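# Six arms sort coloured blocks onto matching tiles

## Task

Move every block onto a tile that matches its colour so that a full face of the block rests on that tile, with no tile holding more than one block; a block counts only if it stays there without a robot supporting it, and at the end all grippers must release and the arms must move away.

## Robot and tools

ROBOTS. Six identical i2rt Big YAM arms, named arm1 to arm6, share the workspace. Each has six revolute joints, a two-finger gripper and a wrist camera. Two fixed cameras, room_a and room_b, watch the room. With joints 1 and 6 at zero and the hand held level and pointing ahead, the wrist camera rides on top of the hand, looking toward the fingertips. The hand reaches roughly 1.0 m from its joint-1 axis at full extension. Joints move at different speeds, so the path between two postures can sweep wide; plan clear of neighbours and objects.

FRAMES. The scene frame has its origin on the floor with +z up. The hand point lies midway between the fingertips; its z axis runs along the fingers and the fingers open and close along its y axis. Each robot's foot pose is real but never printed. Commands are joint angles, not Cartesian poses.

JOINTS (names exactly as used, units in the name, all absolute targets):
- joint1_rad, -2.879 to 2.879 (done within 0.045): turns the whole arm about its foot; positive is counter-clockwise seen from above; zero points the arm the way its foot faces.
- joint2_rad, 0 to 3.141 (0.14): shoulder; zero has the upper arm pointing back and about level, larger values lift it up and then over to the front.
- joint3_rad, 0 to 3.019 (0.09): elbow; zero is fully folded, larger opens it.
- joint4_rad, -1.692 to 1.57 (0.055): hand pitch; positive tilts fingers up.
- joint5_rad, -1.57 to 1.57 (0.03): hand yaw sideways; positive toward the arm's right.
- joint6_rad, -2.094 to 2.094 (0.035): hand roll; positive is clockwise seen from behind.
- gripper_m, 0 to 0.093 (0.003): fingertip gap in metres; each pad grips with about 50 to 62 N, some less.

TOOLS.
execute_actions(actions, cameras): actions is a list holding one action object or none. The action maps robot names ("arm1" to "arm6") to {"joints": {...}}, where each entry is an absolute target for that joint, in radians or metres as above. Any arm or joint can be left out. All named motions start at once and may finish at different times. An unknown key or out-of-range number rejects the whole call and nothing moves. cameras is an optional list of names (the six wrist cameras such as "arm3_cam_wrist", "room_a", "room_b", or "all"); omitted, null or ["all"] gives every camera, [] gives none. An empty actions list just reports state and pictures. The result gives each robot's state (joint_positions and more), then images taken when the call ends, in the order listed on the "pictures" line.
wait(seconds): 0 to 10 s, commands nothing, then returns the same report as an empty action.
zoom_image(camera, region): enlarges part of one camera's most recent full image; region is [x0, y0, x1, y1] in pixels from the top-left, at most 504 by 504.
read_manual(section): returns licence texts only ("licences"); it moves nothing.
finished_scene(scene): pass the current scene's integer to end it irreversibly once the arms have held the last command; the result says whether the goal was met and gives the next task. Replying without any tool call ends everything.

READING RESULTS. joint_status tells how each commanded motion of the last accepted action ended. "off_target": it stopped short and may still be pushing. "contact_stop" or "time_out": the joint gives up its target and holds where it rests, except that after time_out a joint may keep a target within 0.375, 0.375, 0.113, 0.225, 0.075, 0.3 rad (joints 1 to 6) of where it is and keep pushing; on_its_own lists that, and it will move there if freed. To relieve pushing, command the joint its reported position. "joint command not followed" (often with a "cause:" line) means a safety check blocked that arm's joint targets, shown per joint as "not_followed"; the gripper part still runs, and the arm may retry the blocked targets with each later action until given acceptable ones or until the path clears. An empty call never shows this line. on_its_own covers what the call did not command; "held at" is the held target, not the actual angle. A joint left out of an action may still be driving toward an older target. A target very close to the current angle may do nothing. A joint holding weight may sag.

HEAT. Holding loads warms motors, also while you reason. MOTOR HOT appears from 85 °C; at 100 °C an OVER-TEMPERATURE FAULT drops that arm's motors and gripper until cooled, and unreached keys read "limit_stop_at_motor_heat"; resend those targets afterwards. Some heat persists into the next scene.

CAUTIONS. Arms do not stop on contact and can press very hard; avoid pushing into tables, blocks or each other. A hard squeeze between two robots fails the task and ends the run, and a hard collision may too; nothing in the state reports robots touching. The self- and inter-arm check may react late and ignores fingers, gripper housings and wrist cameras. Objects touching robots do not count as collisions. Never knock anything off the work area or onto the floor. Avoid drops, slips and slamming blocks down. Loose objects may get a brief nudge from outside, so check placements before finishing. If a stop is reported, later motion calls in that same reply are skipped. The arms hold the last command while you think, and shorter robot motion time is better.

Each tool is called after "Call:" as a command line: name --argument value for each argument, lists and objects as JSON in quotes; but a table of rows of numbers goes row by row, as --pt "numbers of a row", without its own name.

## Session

Call:
execute_actions --actions '[]'

Scene clock: 0.00 s.
Motor temperatures (°C, as the motors report them): arm1=[21 26 26 21 19 19] | arm2=[20 27 26 19 21 20] | arm3=[20 22 22 19 20 19] | arm4=[20 23 26 21 19 19] | arm5=[21 20 23 21 21 20] | arm6=[19 23 22 20 21 19]
arm1.joint_positions: joint1_rad=-0.431 joint2_rad=+0.441 joint3_rad=+1.663 joint4_rad=-1.367 joint5_rad=-0.022 joint6_rad=-0.730 gripper_m=+0.094
arm1.joint_status: not commanded
arm1.hand: x=-0.0034 y=-0.0578 z=+1.3283 quat_wxyz=(-0.620, +0.654, -0.387, -0.195) (m; scene frame)
arm2.joint_positions: joint1_rad=-0.493 joint2_rad=+0.322 joint3_rad=+1.617 joint4_rad=-1.423 joint5_rad=-0.167 joint6_rad=-0.498 gripper_m=+0.095
arm2.joint_status: not commanded
arm2.hand: x=+1.1072 y=-0.3504 z=+1.3331 quat_wxyz=(-0.658, +0.341, -0.671, +0.009) (m; scene frame)
arm3.joint_positions: joint1_rad=+0.782 joint2_rad=+0.370 joint3_rad=+1.464 joint4_rad=-1.380 joint5_rad=-0.145 joint6_rad=-0.080 gripper_m=+0.094
arm3.joint_status: not commanded
arm3.hand: x=-0.2241 y=+0.9484 z=+1.2299 quat_wxyz=(-0.399, -0.583, -0.548, +0.448) (m; scene frame)
arm4.joint_positions: joint1_rad=-0.368 joint2_rad=+0.585 joint3_rad=+1.618 joint4_rad=-1.567 joint5_rad=+0.279 joint6_rad=-0.116 gripper_m=+0.095
arm4.joint_status: not commanded
arm4.hand: x=-1.1147 y=-0.8378 z=+1.3004 quat_wxyz=(-0.139, -0.739, -0.449, +0.482) (m; scene frame)
arm5.joint_positions: joint1_rad=-0.176 joint2_rad=+0.390 joint3_rad=+1.464 joint4_rad=-1.136 joint5_rad=-0.061 joint6_rad=+0.308 gripper_m=+0.094
arm5.joint_status: not commanded
arm5.hand: x=+1.3767 y=-1.5824 z=+1.2770 quat_wxyz=(-0.686, -0.224, -0.692, -0.006) (m; scene frame)
arm6.joint_positions: joint1_rad=-0.612 joint2_rad=+0.297 joint3_rad=+1.321 joint4_rad=-1.159 joint5_rad=+0.251 joint6_rad=-0.556 gripper_m=+0.095
arm6.joint_status: not commanded
arm6.hand: x=-0.9853 y=+1.7827 z=+1.2781 quat_wxyz=(-0.656, +0.342, -0.669, +0.075) (m; scene frame)
pictures: arm1_cam_wrist, arm2_cam_wrist, arm3_cam_wrist, arm4_cam_wrist, arm5_cam_wrist, arm6_cam_wrist, room_a, room_b
Images, in order (width x height): arm1_cam_wrist 504x504, arm2_cam_wrist 504x504, arm3_cam_wrist 504x504, arm4_cam_wrist 504x504, arm5_cam_wrist 504x504, arm6_cam_wrist 504x504, room_a 504x504, room_b 504x504.

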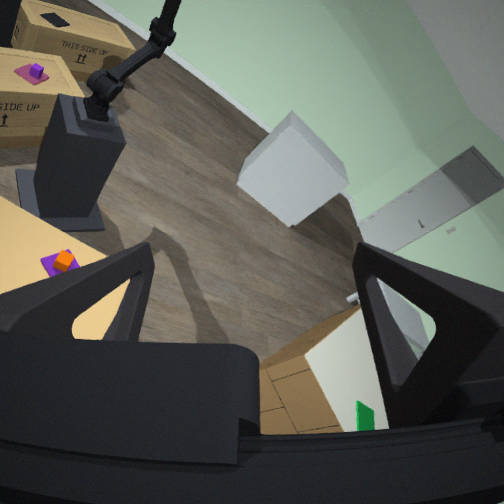

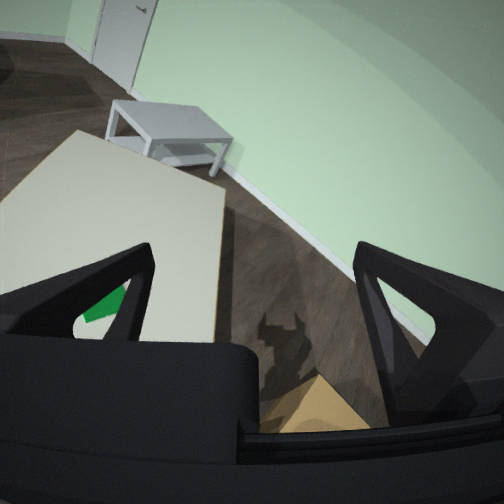

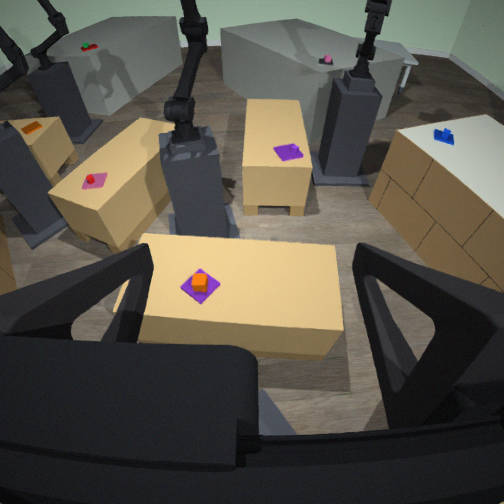

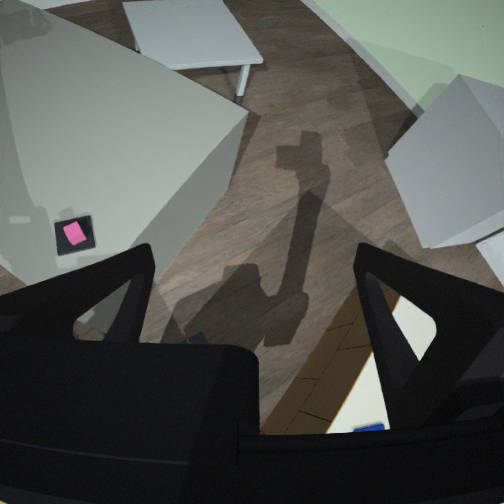

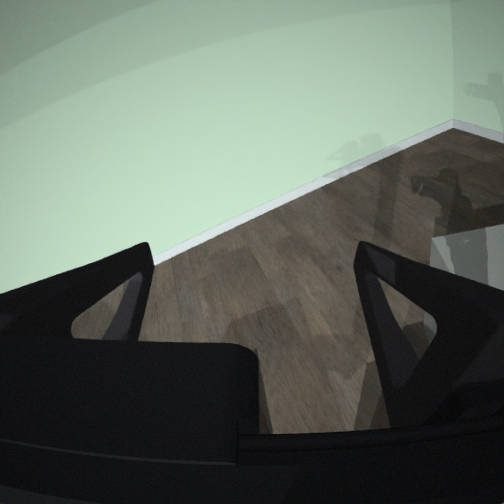

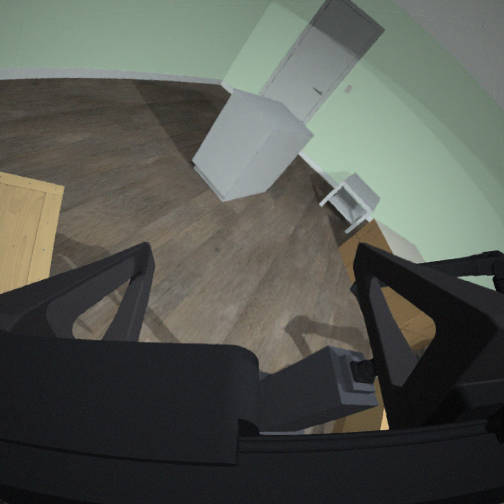

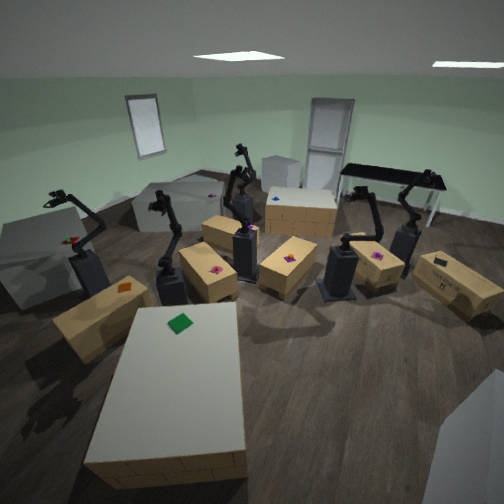

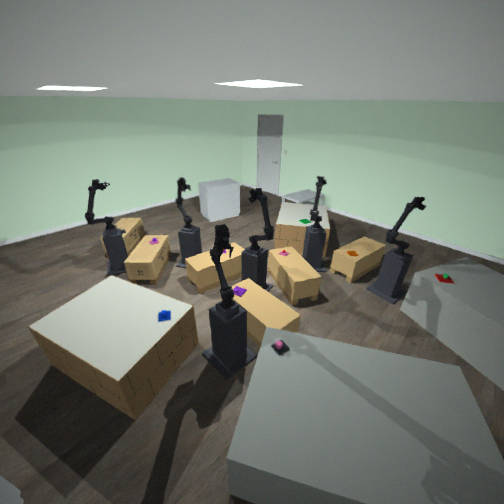

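Call:
zoom_image --camera "arm3_cam_wrist" --region '[240, 100, 366, 226]'

Call:
zoom_image --camera "room_b" --region '[130, 200, 330, 370]'

Call:
zoom_image --camera "room_a" --region '[170, 170, 420, 310]'

Call:
zoom_image --camera "arm3_cam_wrist" --region '[0, 20, 200, 220]'

Region (240, 100, 366, 226) of arm3_cam_wrist's 504x504 image, scaled by 4.000, with more detail than that image has.

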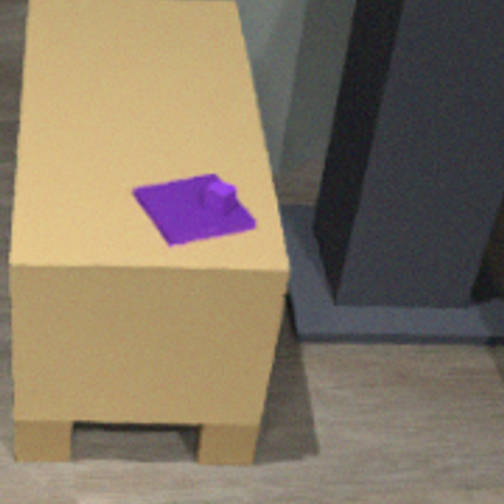

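Region (130, 200, 330, 370) of room_b's 504x504 image, scaled by 2.520, with more detail than that image has; it fills the top 428 rows of this view, and the rest is white.

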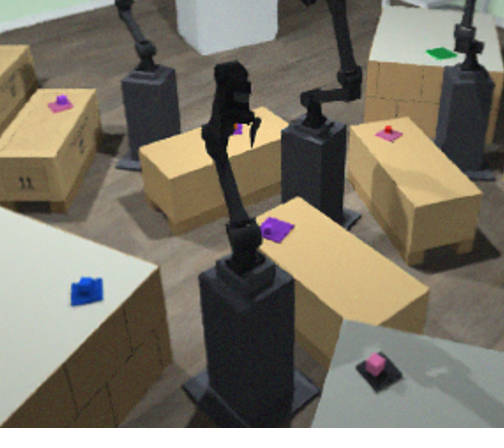

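Region (170, 170, 420, 310) of room_a's 504x504 image, scaled by 2.016, with more detail than that image has; it fills the top 282 rows of this view, and the rest is white.

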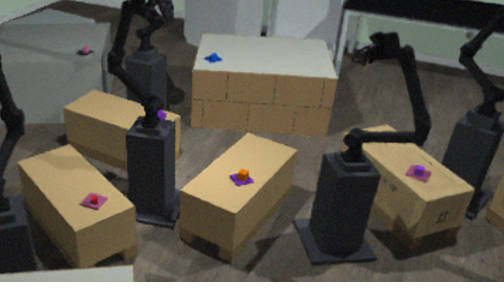

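Region (0, 20, 200, 220) of arm3_cam_wrist's 504x504 image, scaled by 2.520, with more detail than that image has.

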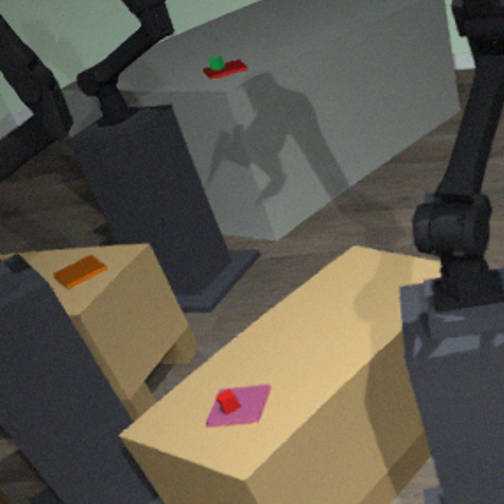

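Call:
execute_actions --actions '[{"arm1":{"joints":{"joint1_rad":-0.18,"joint2_rad":2.135,"joint3_rad":1.555,"joint4_rad":-0.965,"joint5_rad":0.0,"joint6_rad":0.0}},"arm2":{"joints":{"joint1_rad":2.09,"joint2_rad":2.125,"joint3_rad":1.452,"joint4_rad":-0.855,"joint5_rad":0.0,"joint6_rad":0.0}},"arm3":{"joints":{"joint1_rad":-1.26,"joint2_rad":1.995,"joint3_rad":1.40,"joint4_rad":-0.94,"joint5_rad":0.0,"joint6_rad":0.0}},"arm4":{"joints":{"joint1_rad":0.125,"joint2_rad":1.835,"joint3_rad":1.515,"joint4_rad":-1.225,"joint5_rad":0.0,"joint6_rad":0.0}},"arm5":{"joints":{"joint1_rad":-1.6,"joint2_rad":1.78,"joint3_rad":1.655,"joint4_rad":-1.42,"joint5_rad":0.0,"joint6_rad":0.0}}}]' --cameras '["arm1_cam_wrist","arm2_cam_wrist","arm3_cam_wrist","arm4_cam_wrist","arm5_cam_wrist"]'

Scene clock: 95.73 s.
Motor temperatures (°C, as the motors report them): arm1=[21 25 27 21 19 19] | arm2=[20 27 26 19 21 20] | arm3=[20 22 24 19 20 19] | arm4=[20 22 29 21 19 19] | arm5=[21 21 25 21 21 20] | arm6=[19 22 24 20 21 19]
arm1.joint_positions: joint1_rad=-0.187 joint2_rad=+2.139 joint3_rad=+1.546 joint4_rad=-0.965 joint5_rad=-0.003 joint6_rad=-0.007 gripper_m=+0.094
arm1.joint_status: all done
arm1.hand: x=-0.0140 y=+0.4562 z=+0.5994 quat_wxyz=(+0.000, +0.707, -0.707, -0.001) (m; scene frame)
arm2.joint_positions: joint1_rad=+2.099 joint2_rad=+2.126 joint3_rad=+1.458 joint4_rad=-0.862 joint5_rad=+0.000 joint6_rad=-0.010 gripper_m=+0.095
arm2.joint_status: all done
arm2.hand: x=+0.5146 y=-0.2412 z=+0.6172 quat_wxyz=(+0.002, +0.992, -0.124, -0.021) (m; scene frame)
arm3.joint_positions: joint1_rad=-1.266 joint2_rad=+2.007 joint3_rad=+1.392 joint4_rad=-0.936 joint5_rad=+0.000 joint6_rad=-0.010 gripper_m=+0.094
arm3.joint_status: all done
arm3.hand: x=-0.6380 y=+1.4234 z=+0.6032 quat_wxyz=(+0.005, -0.938, +0.347, +0.004) (m; scene frame)
arm4.joint_positions: joint1_rad=+0.121 joint2_rad=+1.837 joint3_rad=+1.513 joint4_rad=-1.234 joint5_rad=+0.002 joint6_rad=-0.009 gripper_m=+0.095
arm4.joint_status: all done
arm4.hand: x=-0.9726 y=-1.2772 z=+0.8105 quat_wxyz=(-0.009, -0.683, -0.731, +0.001) (m; scene frame)
arm5.joint_positions: joint1_rad=-1.599 joint2_rad=+1.799 joint3_rad=+1.640 joint4_rad=-1.405 joint5_rad=-0.001 joint6_rad=+0.012 gripper_m=+0.094
arm5.joint_status: all done
arm5.hand: x=+1.1397 y=-2.0824 z=+0.7911 quat_wxyz=(-0.001, -0.784, -0.621, -0.003) (m; scene frame)
arm6.joint_positions: joint1_rad=-0.612 joint2_rad=+0.297 joint3_rad=+1.321 joint4_rad=-1.159 joint5_rad=+0.251 joint6_rad=-0.556 gripper_m=+0.095
arm6.joint_status: not commanded
arm6.hand: x=-0.9853 y=+1.7827 z=+1.2781 quat_wxyz=(-0.656, +0.342, -0.669, +0.075) (m; scene frame)
pictures: arm1_cam_wrist, arm2_cam_wrist, arm3_cam_wrist, arm4_cam_wrist, arm5_cam_wrist
Images, in order (width x height): arm1_cam_wrist 504x504, arm2_cam_wrist 504x504, arm3_cam_wrist 504x504, arm4_cam_wrist 504x504, arm5_cam_wrist 504x504.

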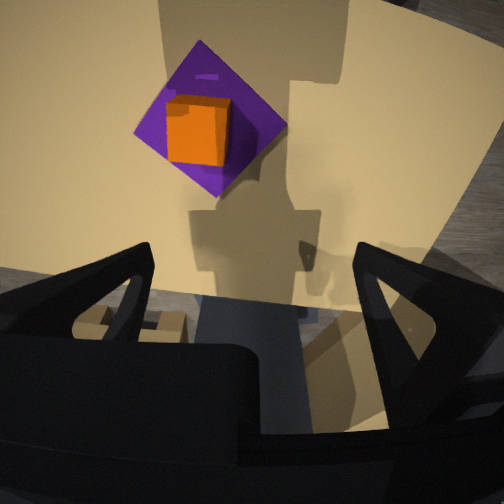

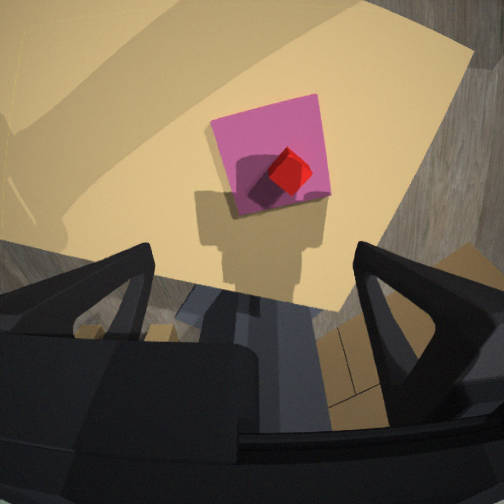

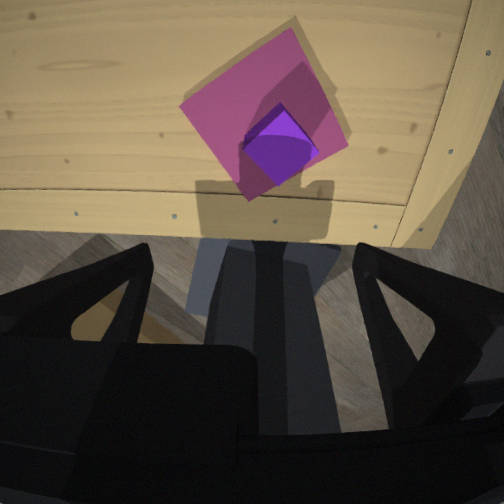

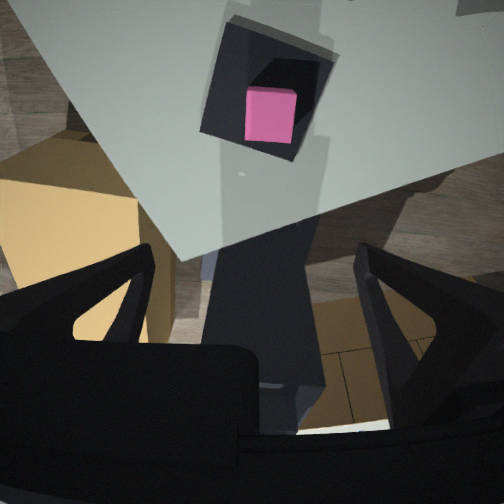

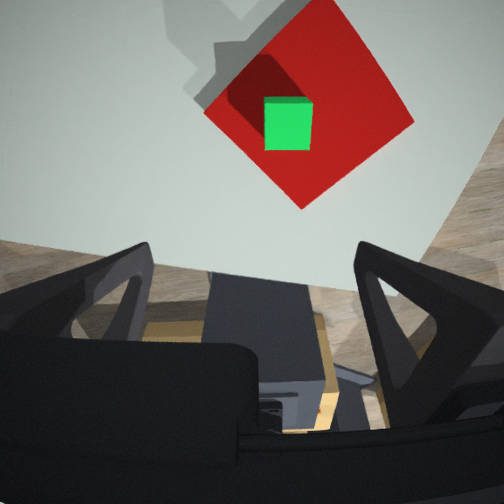

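Call:
zoom_image --camera "arm1_cam_wrist" --region '[126, 34, 294, 202]'

Call:
zoom_image --camera "arm2_cam_wrist" --region '[204, 90, 336, 222]'

Call:
zoom_image --camera "arm3_cam_wrist" --region '[172, 16, 360, 204]'

Call:
zoom_image --camera "arm4_cam_wrist" --region '[190, 10, 346, 166]'

Call:
zoom_image --camera "arm5_cam_wrist" --region '[246, 80, 330, 164]'

Region (126, 34, 294, 202) of arm1_cam_wrist's 504x504 image, scaled by 3.000, with more detail than that image has.

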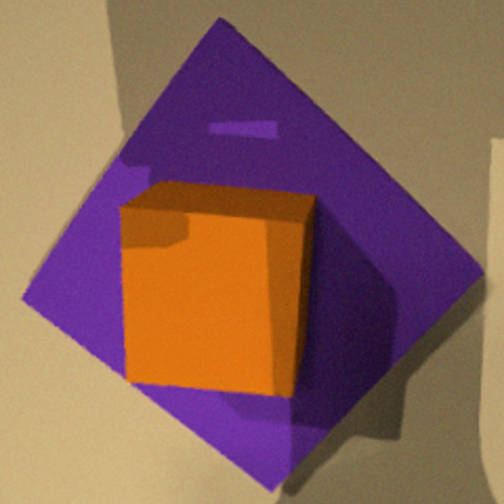

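Region (204, 90, 336, 222) of arm2_cam_wrist's 504x504 image, scaled by 3.818, with more detail than that image has.

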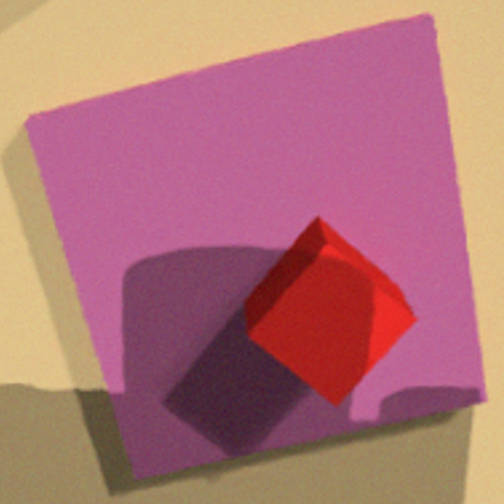

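Region (172, 16, 360, 204) of arm3_cam_wrist's 504x504 image, scaled by 2.681, with more detail than that image has.

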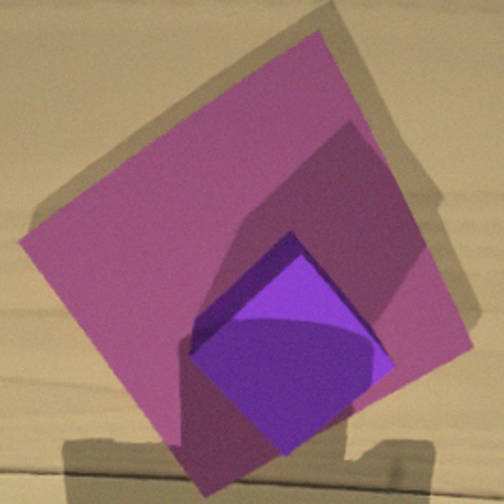

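Region (190, 10, 346, 166) of arm4_cam_wrist's 504x504 image, scaled by 3.231, with more detail than that image has.

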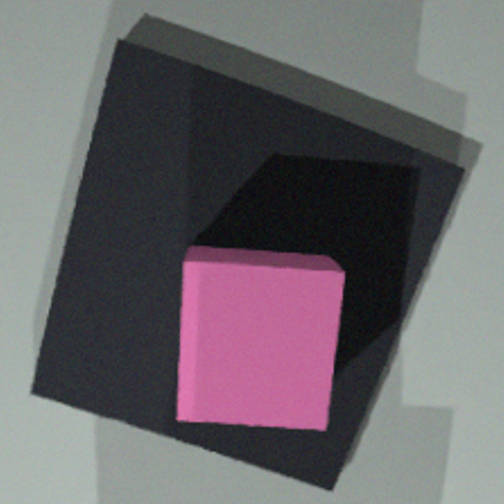

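Region (246, 80, 330, 164) of arm5_cam_wrist's 504x504 image, scaled by 6.000, with more detail than that image has.

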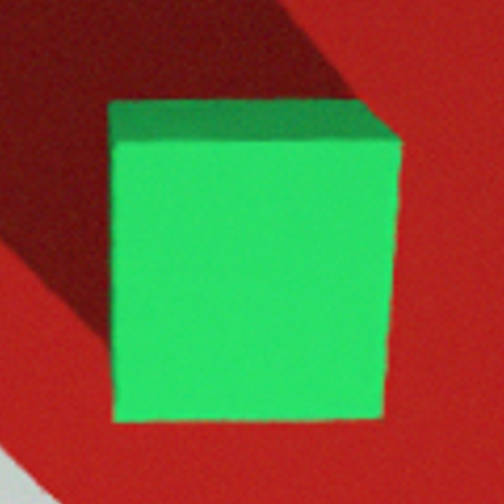

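Call:
execute_actions --actions '[]'

Scene clock: 117.23 s.
Motor temperatures (°C, as the motors report them): arm1=[21 27 28 21 19 19] | arm2=[20 28 27 19 21 20] | arm3=[20 23 24 19 20 19] | arm4=[20 24 29 21 19 19] | arm5=[21 22 26 21 21 21] | arm6=[19 22 24 20 21 19]
arm1.joint_positions: joint1_rad=-0.187 joint2_rad=+2.139 joint3_rad=+1.546 joint4_rad=-0.965 joint5_rad=-0.003 joint6_rad=-0.007 gripper_m=+0.094
arm1.joint_status: all done
arm1.hand: x=-0.0140 y=+0.4562 z=+0.5994 quat_wxyz=(+0.000, +0.707, -0.707, -0.001) (m; scene frame)
arm2.joint_positions: joint1_rad=+2.099 joint2_rad=+2.126 joint3_rad=+1.458 joint4_rad=-0.862 joint5_rad=+0.000 joint6_rad=-0.010 gripper_m=+0.095
arm2.joint_status: all done
arm2.hand: x=+0.5146 y=-0.2412 z=+0.6172 quat_wxyz=(+0.002, +0.992, -0.124, -0.021) (m; scene frame)
arm3.joint_positions: joint1_rad=-1.266 joint2_rad=+2.007 joint3_rad=+1.392 joint4_rad=-0.936 joint5_rad=+0.000 joint6_rad=-0.010 gripper_m=+0.094
arm3.joint_status: all done
arm3.hand: x=-0.6380 y=+1.4234 z=+0.6032 quat_wxyz=(+0.005, -0.938, +0.347, +0.004) (m; scene frame)
arm4.joint_positions: joint1_rad=+0.121 joint2_rad=+1.837 joint3_rad=+1.513 joint4_rad=-1.234 joint5_rad=+0.002 joint6_rad=-0.009 gripper_m=+0.095
arm4.joint_status: all done
arm4.hand: x=-0.9726 y=-1.2772 z=+0.8105 quat_wxyz=(-0.009, -0.683, -0.731, +0.001) (m; scene frame)
arm5.joint_positions: joint1_rad=-1.599 joint2_rad=+1.799 joint3_rad=+1.640 joint4_rad=-1.405 joint5_rad=-0.001 joint6_rad=+0.012 gripper_m=+0.094
arm5.joint_status: all done
arm5.hand: x=+1.1397 y=-2.0824 z=+0.7911 quat_wxyz=(-0.001, -0.784, -0.621, -0.003) (m; scene frame)
arm6.joint_positions: joint1_rad=-0.612 joint2_rad=+0.297 joint3_rad=+1.321 joint4_rad=-1.159 joint5_rad=+0.251 joint6_rad=-0.556 gripper_m=+0.095
arm6.joint_status: not commanded
arm6.hand: x=-0.9853 y=+1.7827 z=+1.2781 quat_wxyz=(-0.656, +0.342, -0.669, +0.075) (m; scene frame)
pictures: arm1_cam_wrist, arm2_cam_wrist, arm3_cam_wrist, arm4_cam_wrist, arm5_cam_wrist, arm6_cam_wrist, room_a, room_b
Images, in order (width x height): arm1_cam_wrist 504x504, arm2_cam_wrist 504x504, arm3_cam_wrist 504x504, arm4_cam_wrist 504x504, arm5_cam_wrist 504x504, arm6_cam_wrist 504x504, room_a 504x504, room_b 504x504.

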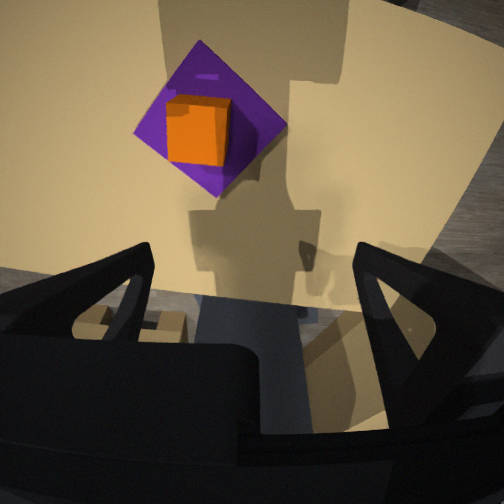

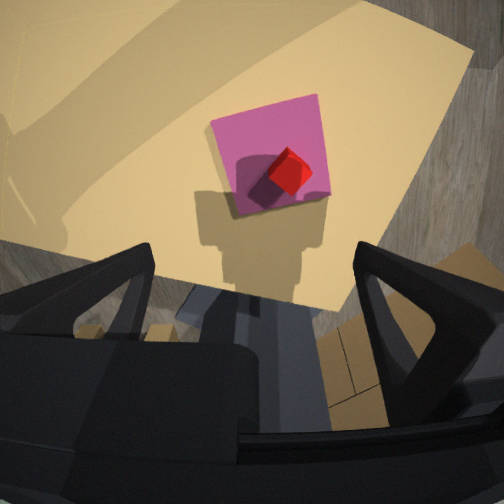

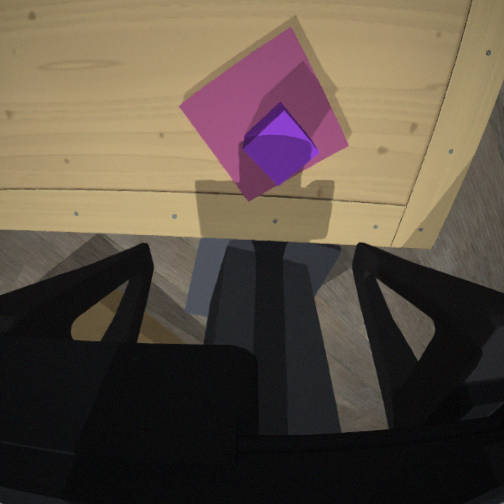

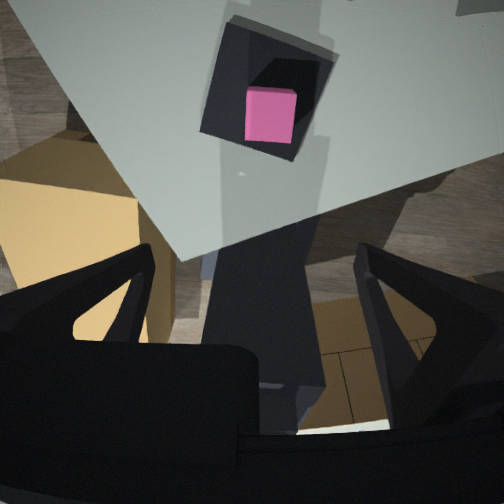

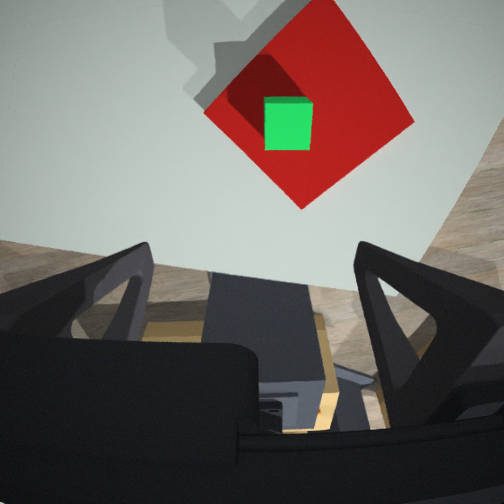

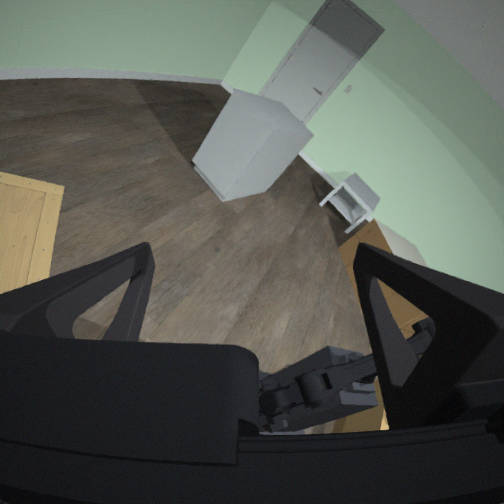

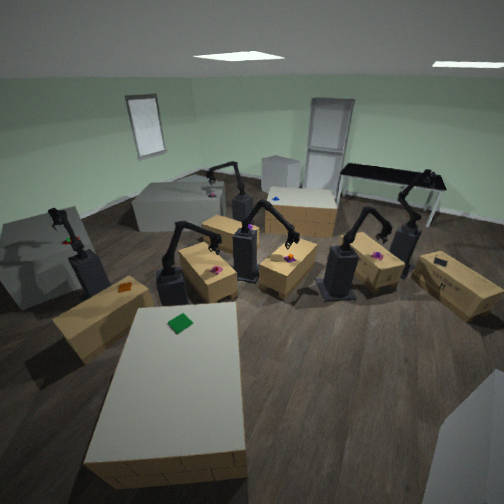

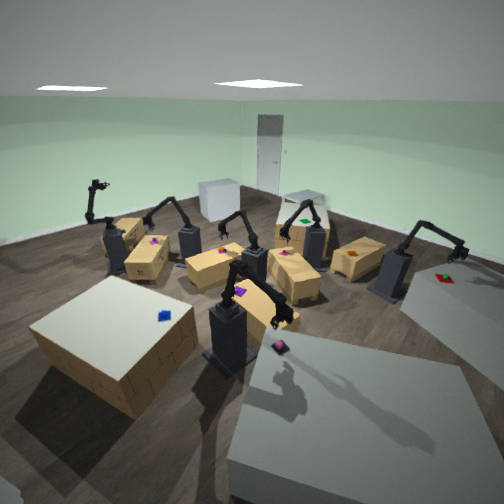

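Call:
execute_actions --actions '[{"arm1":{"joints":{"joint1_rad":-0.110,"joint2_rad":2.455,"joint3_rad":1.645,"joint4_rad":-0.73,"joint6_rad":0.2}},"arm2":{"joints":{"joint1_rad":2.031,"joint2_rad":2.46,"joint4_rad":-0.55,"joint6_rad":0.60}},"arm3":{"joints":{"joint1_rad":-1.311,"joint2_rad":2.28,"joint3_rad":1.415,"joint4_rad":-0.675,"joint6_rad":0.77}},"arm4":{"joints":{"joint1_rad":0.095,"joint2_rad":2.11,"joint3_rad":1.455,"joint4_rad":-0.895,"joint6_rad":0.03}},"arm5":{"joints":{"joint1_rad":-1.642,"joint2_rad":1.935,"joint3_rad":1.59,"joint4_rad":-1.195,"joint6_rad":-0.06}}}]' --cameras '["arm1_cam_wrist","arm2_cam_wrist","arm3_cam_wrist","arm4_cam_wrist","arm5_cam_wrist"]'

Scene clock: 238.97 s.
Motor temperatures (°C, as the motors report them): arm1=[21 29 29 21 19 19] | arm2=[20 30 27 19 21 20] | arm3=[20 25 24 19 20 19] | arm4=[20 26 30 21 19 19] | arm5=[21 24 27 21 21 21] | arm6=[19 22 24 20 21 19]
arm1.joint_positions: joint1_rad=-0.106 joint2_rad=+2.451 joint3_rad=+1.633 joint4_rad=-0.738 joint5_rad=-0.004 joint6_rad=+0.192 gripper_m=+0.094
arm1.joint_status: all done
arm1.hand: x=-0.0636 y=+0.4717 z=+0.4399 quat_wxyz=(+0.000, +0.663, -0.748, -0.002) (m; scene frame)
arm2.joint_positions: joint1_rad=+2.026 joint2_rad=+2.486 joint3_rad=+1.438 joint4_rad=-0.565 joint5_rad=-0.003 joint6_rad=+0.590 gripper_m=+0.095
arm2.joint_status: all done
arm2.hand: x=+0.5689 y=-0.2172 z=+0.4136 quat_wxyz=(+0.004, +0.895, -0.445, +0.021) (m; scene frame)
arm3.joint_positions: joint1_rad=-1.314 joint2_rad=+2.302 joint3_rad=+1.394 joint4_rad=-0.684 joint5_rad=+0.000 joint6_rad=+0.757 gripper_m=+0.094
arm3.joint_status: all done
arm3.hand: x=-0.6145 y=+1.4396 z=+0.4446 quat_wxyz=(+0.003, -0.723, +0.691, -0.014) (m; scene frame)
arm4.joint_positions: joint1_rad=+0.107 joint2_rad=+2.103 joint3_rad=+1.448 joint4_rad=-0.912 joint5_rad=+0.002 joint6_rad=+0.021 gripper_m=+0.095
arm4.joint_status: all done
arm4.hand: x=-0.9774 y=-1.3018 z=+0.6435 quat_wxyz=(-0.005, -0.699, -0.716, -0.002) (m; scene frame)
arm5.joint_positions: joint1_rad=-1.644 joint2_rad=+1.956 joint3_rad=+1.580 joint4_rad=-1.211 joint5_rad=-0.001 joint6_rad=-0.048 gripper_m=+0.094
arm5.joint_status: all done
arm5.hand: x=+1.1095 y=-2.1005 z=+0.6833 quat_wxyz=(+0.006, -0.779, -0.627, -0.012) (m; scene frame)
arm6.joint_positions: joint1_rad=-0.612 joint2_rad=+0.297 joint3_rad=+1.321 joint4_rad=-1.159 joint5_rad=+0.251 joint6_rad=-0.556 gripper_m=+0.095
arm6.joint_status: not commanded
arm6.hand: x=-0.9853 y=+1.7827 z=+1.2781 quat_wxyz=(-0.656, +0.342, -0.669, +0.075) (m; scene frame)
pictures: arm1_cam_wrist, arm2_cam_wrist, arm3_cam_wrist, arm4_cam_wrist, arm5_cam_wrist
Images, in order (width x height): arm1_cam_wrist 504x504, arm2_cam_wrist 504x504, arm3_cam_wrist 504x504, arm4_cam_wrist 504x504, arm5_cam_wrist 504x504.

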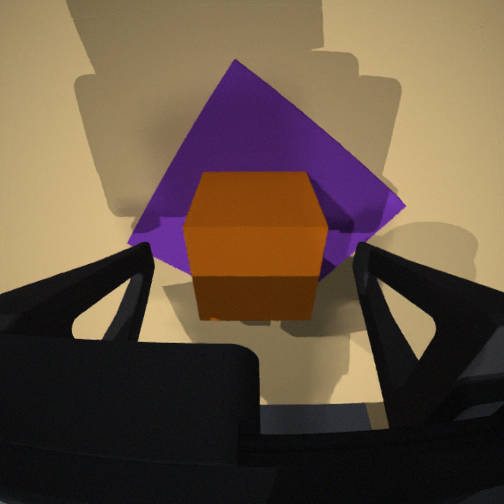

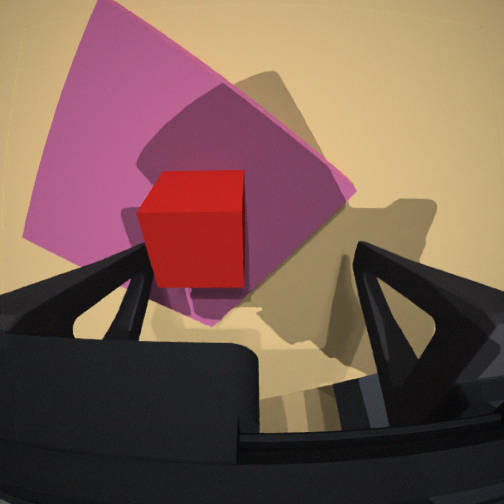

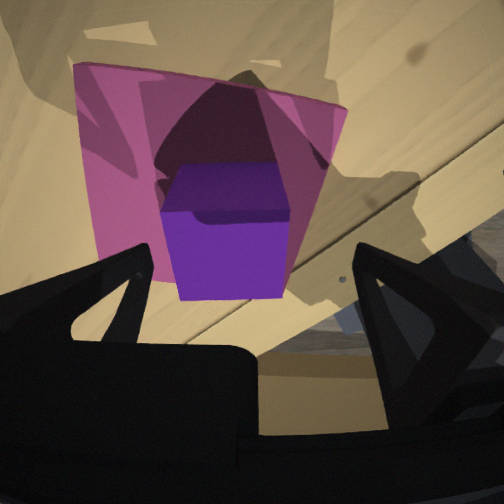

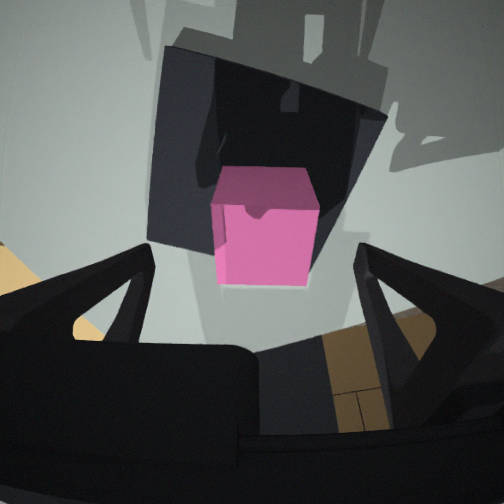

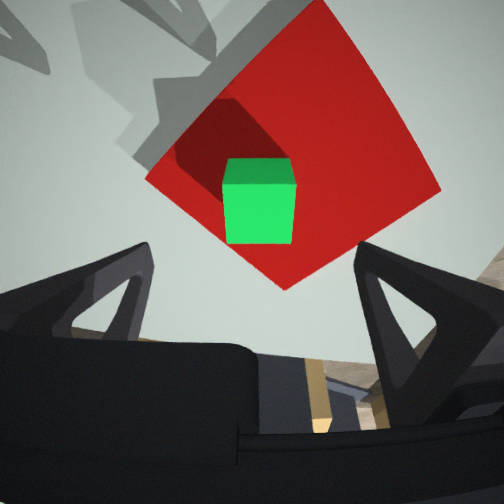

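Call:
execute_actions --actions '[{"arm1":{"joints":{"gripper_m":0.02}},"arm2":{"joints":{"joint2_rad":2.475,"joint3_rad":1.52}},"arm3":{"joints":{"joint1_rad":-1.303,"joint2_rad":2.35,"joint3_rad":1.435,"joint4_rad":-0.615}},"arm4":{"joints":{"joint1_rad":0.085,"joint2_rad":2.175,"joint4_rad":-0.845}},"arm5":{"joints":{"joint2_rad":2.0,"joint3_rad":1.488,"joint4_rad":-1.018}}}]' --cameras '["arm1_cam_wrist","arm2_cam_wrist","arm3_cam_wrist","arm4_cam_wrist","arm5_cam_wrist"]'

Scene clock: 305.23 s.
Motor temperatures (°C, as the motors report them): arm1=[21 30 28 21 19 19] | arm2=[20 31 26 19 21 20] | arm3=[20 26 24 19 20 19] | arm4=[20 26 30 21 19 19] | arm5=[21 25 27 21 21 21] | arm6=[19 22 24 20 21 19]
arm1.joint_positions: joint1_rad=-0.106 joint2_rad=+2.451 joint3_rad=+1.633 joint4_rad=-0.738 joint5_rad=-0.002 joint6_rad=+0.193 gripper_m=+0.047
arm1.joint_status: gripper_m off_target (ended at +0.047, target +0.020)
arm1.hand: x=-0.0633 y=+0.4719 z=+0.4399 quat_wxyz=(-0.001, +0.663, -0.749, -0.002) (m; scene frame)
arm2.joint_positions: joint1_rad=+2.026 joint2_rad=+2.486 joint3_rad=+1.492 joint4_rad=-0.562 joint5_rad=-0.003 joint6_rad=+0.590 gripper_m=+0.095
arm2.joint_status: all done
arm2.hand: x=+0.5392 y=-0.2068 z=+0.4243 quat_wxyz=(+0.007, +0.895, -0.445, -0.007) (m; scene frame)
arm3.joint_positions: joint1_rad=-1.311 joint2_rad=+2.354 joint3_rad=+1.412 joint4_rad=-0.623 joint5_rad=+0.000 joint6_rad=+0.758 gripper_m=+0.094
arm3.joint_status: all done
arm3.hand: x=-0.6215 y=+1.4437 z=+0.4205 quat_wxyz=(+0.003, -0.724, +0.689, -0.001) (m; scene frame)
arm4.joint_positions: joint1_rad=+0.098 joint2_rad=+2.160 joint3_rad=+1.448 joint4_rad=-0.862 joint5_rad=+0.002 joint6_rad=+0.021 gripper_m=+0.095
arm4.joint_status: all done
arm4.hand: x=-0.9820 y=-1.3028 z=+0.6119 quat_wxyz=(-0.003, -0.702, -0.712, -0.004) (m; scene frame)
arm5.joint_positions: joint1_rad=-1.644 joint2_rad=+2.022 joint3_rad=+1.485 joint4_rad=-1.035 joint5_rad=-0.001 joint6_rad=-0.048 gripper_m=+0.094
arm5.joint_status: all done
arm5.hand: x=+1.1105 y=-2.0979 z=+0.6141 quat_wxyz=(+0.001, -0.779, -0.627, -0.006) (m; scene frame)
arm6.joint_positions: joint1_rad=-0.612 joint2_rad=+0.297 joint3_rad=+1.321 joint4_rad=-1.159 joint5_rad=+0.251 joint6_rad=-0.556 gripper_m=+0.095
arm6.joint_status: not commanded
arm6.hand: x=-0.9853 y=+1.7827 z=+1.2781 quat_wxyz=(-0.656, +0.342, -0.669, +0.075) (m; scene frame)
pictures: arm1_cam_wrist, arm2_cam_wrist, arm3_cam_wrist, arm4_cam_wrist, arm5_cam_wrist
Images, in order (width x height): arm1_cam_wrist 504x504, arm2_cam_wrist 504x504, arm3_cam_wrist 504x504, arm4_cam_wrist 504x504, arm5_cam_wrist 504x504.

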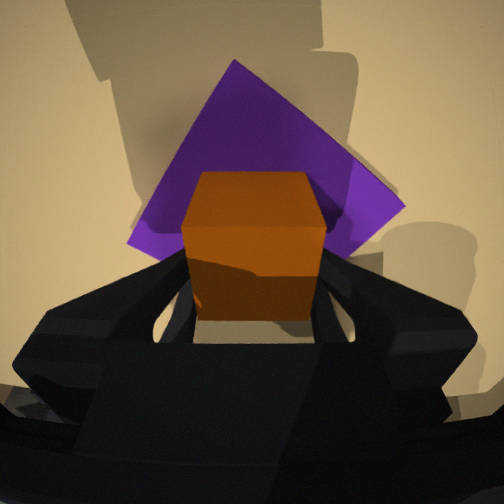

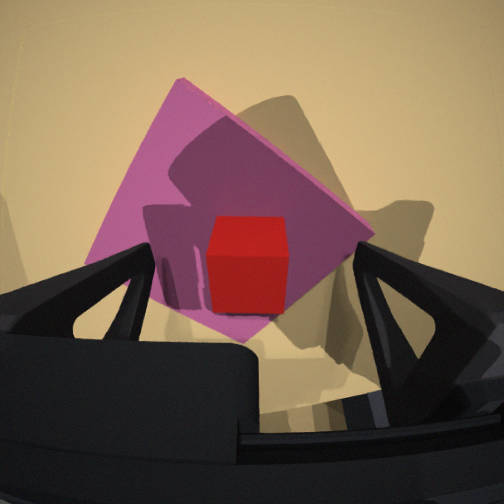

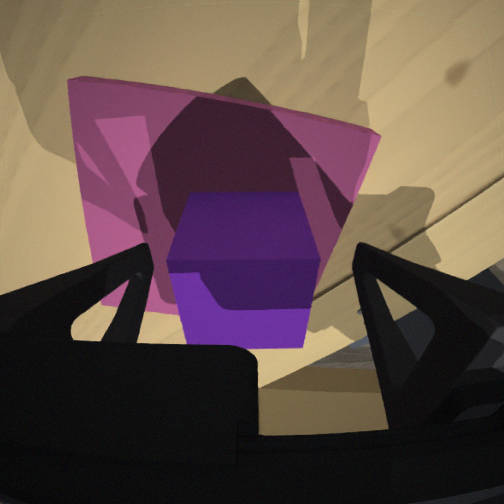

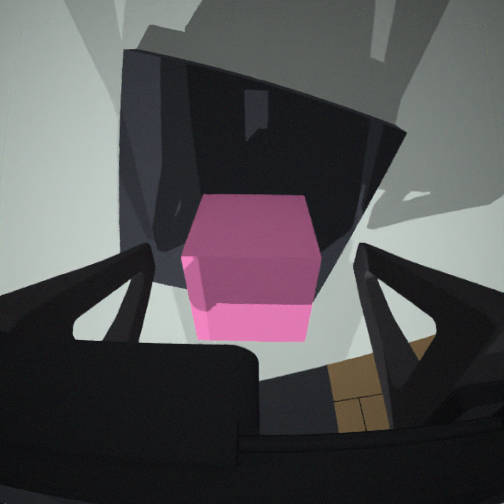

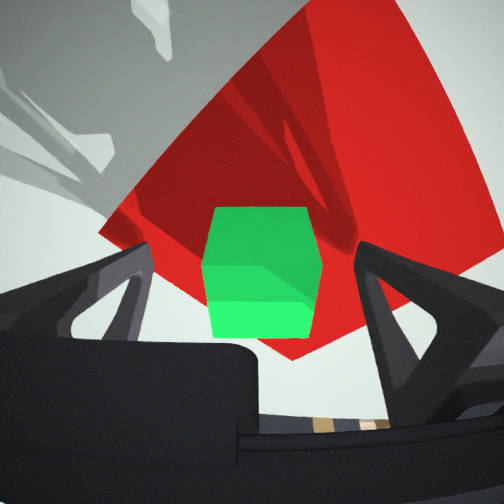

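Call:
execute_actions --actions '[{"arm1":{"joints":{"joint1_rad":-0.6,"joint2_rad":2.13,"joint3_rad":1.56,"joint4_rad":-0.96,"gripper_m":0.02}},"arm2":{"joints":{"joint2_rad":2.513,"gripper_m":0.012}},"arm3":{"joints":{"gripper_m":0.02}},"arm4":{"joints":{"gripper_m":0.018}},"arm5":{"joints":{"gripper_m":0.015}}}]' --cameras '["arm1_cam_wrist","arm2_cam_wrist","room_a","room_b"]'

Scene clock: 343.97 s.
Motor temperatures (°C, as the motors report them): arm1=[21 30 29 21 19 19] | arm2=[20 31 27 19 21 20] | arm3=[20 26 24 19 20 19] | arm4=[20 27 29 21 19 19] | arm5=[21 25 26 21 21 21] | arm6=[19 22 24 20 21 19]
arm1.joint_positions: joint1_rad=-0.592 joint2_rad=+2.131 joint3_rad=+1.553 joint4_rad=-0.953 joint5_rad=+0.002 joint6_rad=+0.195 gripper_m=+0.047
arm1.joint_status: gripper_m off_target (ended at +0.047, target +0.020); the others done
arm1.hand: x=+0.2266 y=+0.4121 z=+0.6070 quat_wxyz=(-0.014, +0.463, -0.886, -0.006) (m; scene frame)
arm2.joint_positions: joint1_rad=+2.026 joint2_rad=+2.488 joint3_rad=+1.492 joint4_rad=-0.562 joint5_rad=-0.002 joint6_rad=+0.591 gripper_m=+0.032
arm2.joint_status: gripper_m off_target (ended at +0.032, target +0.012); the others done
arm2.hand: x=+0.5398 y=-0.2069 z=+0.4232 quat_wxyz=(+0.007, +0.895, -0.446, -0.006) (m; scene frame)
arm3.joint_positions: joint1_rad=-1.310 joint2_rad=+2.354 joint3_rad=+1.412 joint4_rad=-0.623 joint5_rad=+0.000 joint6_rad=+0.759 gripper_m=+0.047
arm3.joint_status: gripper_m off_target (ended at +0.047, target +0.020)
arm3.hand: x=-0.6218 y=+1.4436 z=+0.4205 quat_wxyz=(+0.003, -0.724, +0.690, -0.001) (m; scene frame)
arm4.joint_positions: joint1_rad=+0.098 joint2_rad=+2.160 joint3_rad=+1.448 joint4_rad=-0.862 joint5_rad=+0.002 joint6_rad=+0.022 gripper_m=+0.041
arm4.joint_status: gripper_m off_target (ended at +0.041, target +0.018)
arm4.hand: x=-0.9819 y=-1.3028 z=+0.6119 quat_wxyz=(-0.003, -0.702, -0.712, -0.004) (m; scene frame)
arm5.joint_positions: joint1_rad=-1.644 joint2_rad=+2.022 joint3_rad=+1.485 joint4_rad=-1.035 joint5_rad=+0.000 joint6_rad=-0.049 gripper_m=+0.037
arm5.joint_status: gripper_m off_target (ended at +0.037, target +0.015)
arm5.hand: x=+1.1104 y=-2.0979 z=+0.6141 quat_wxyz=(+0.001, -0.779, -0.627, -0.005) (m; scene frame)
arm6.joint_positions: joint1_rad=-0.612 joint2_rad=+0.297 joint3_rad=+1.321 joint4_rad=-1.159 joint5_rad=+0.251 joint6_rad=-0.556 gripper_m=+0.095
arm6.joint_status: not commanded
arm6.hand: x=-0.9853 y=+1.7827 z=+1.2781 quat_wxyz=(-0.656, +0.342, -0.669, +0.075) (m; scene frame)
pictures: arm1_cam_wrist, arm2_cam_wrist, room_a, room_b
Images, in order (width x height): arm1_cam_wrist 504x504, arm2_cam_wrist 504x504, room_a 504x504, room_b 504x504.

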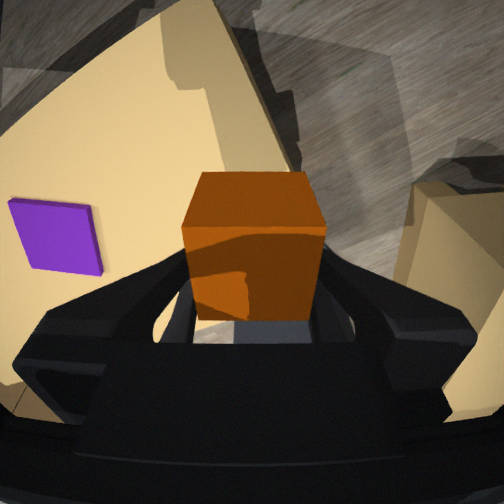

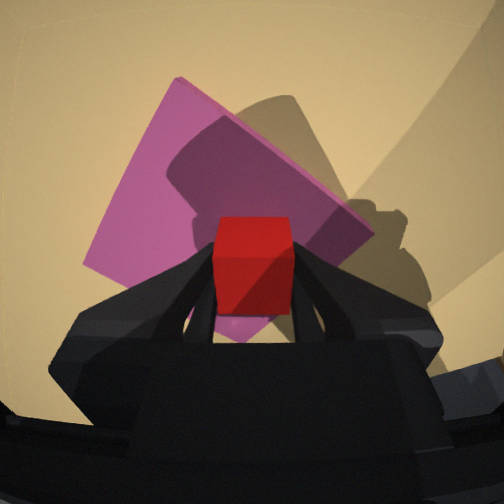

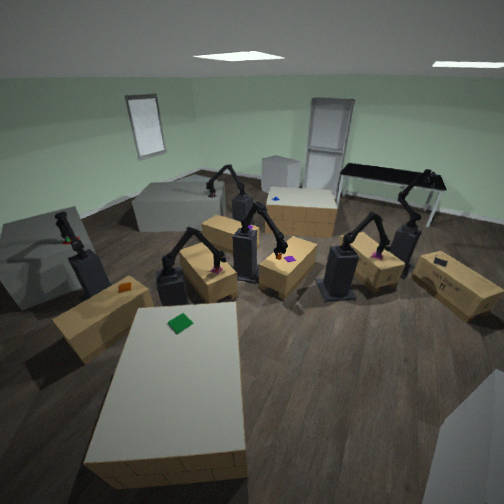

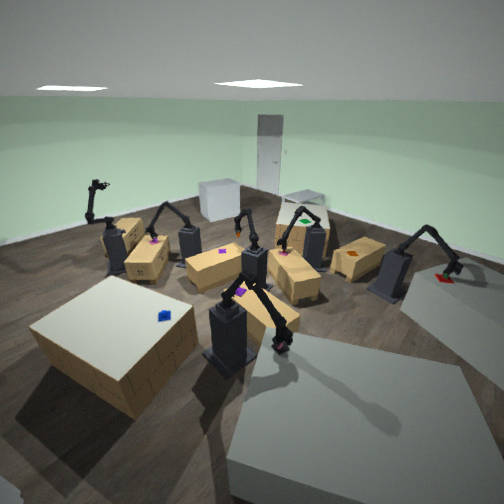

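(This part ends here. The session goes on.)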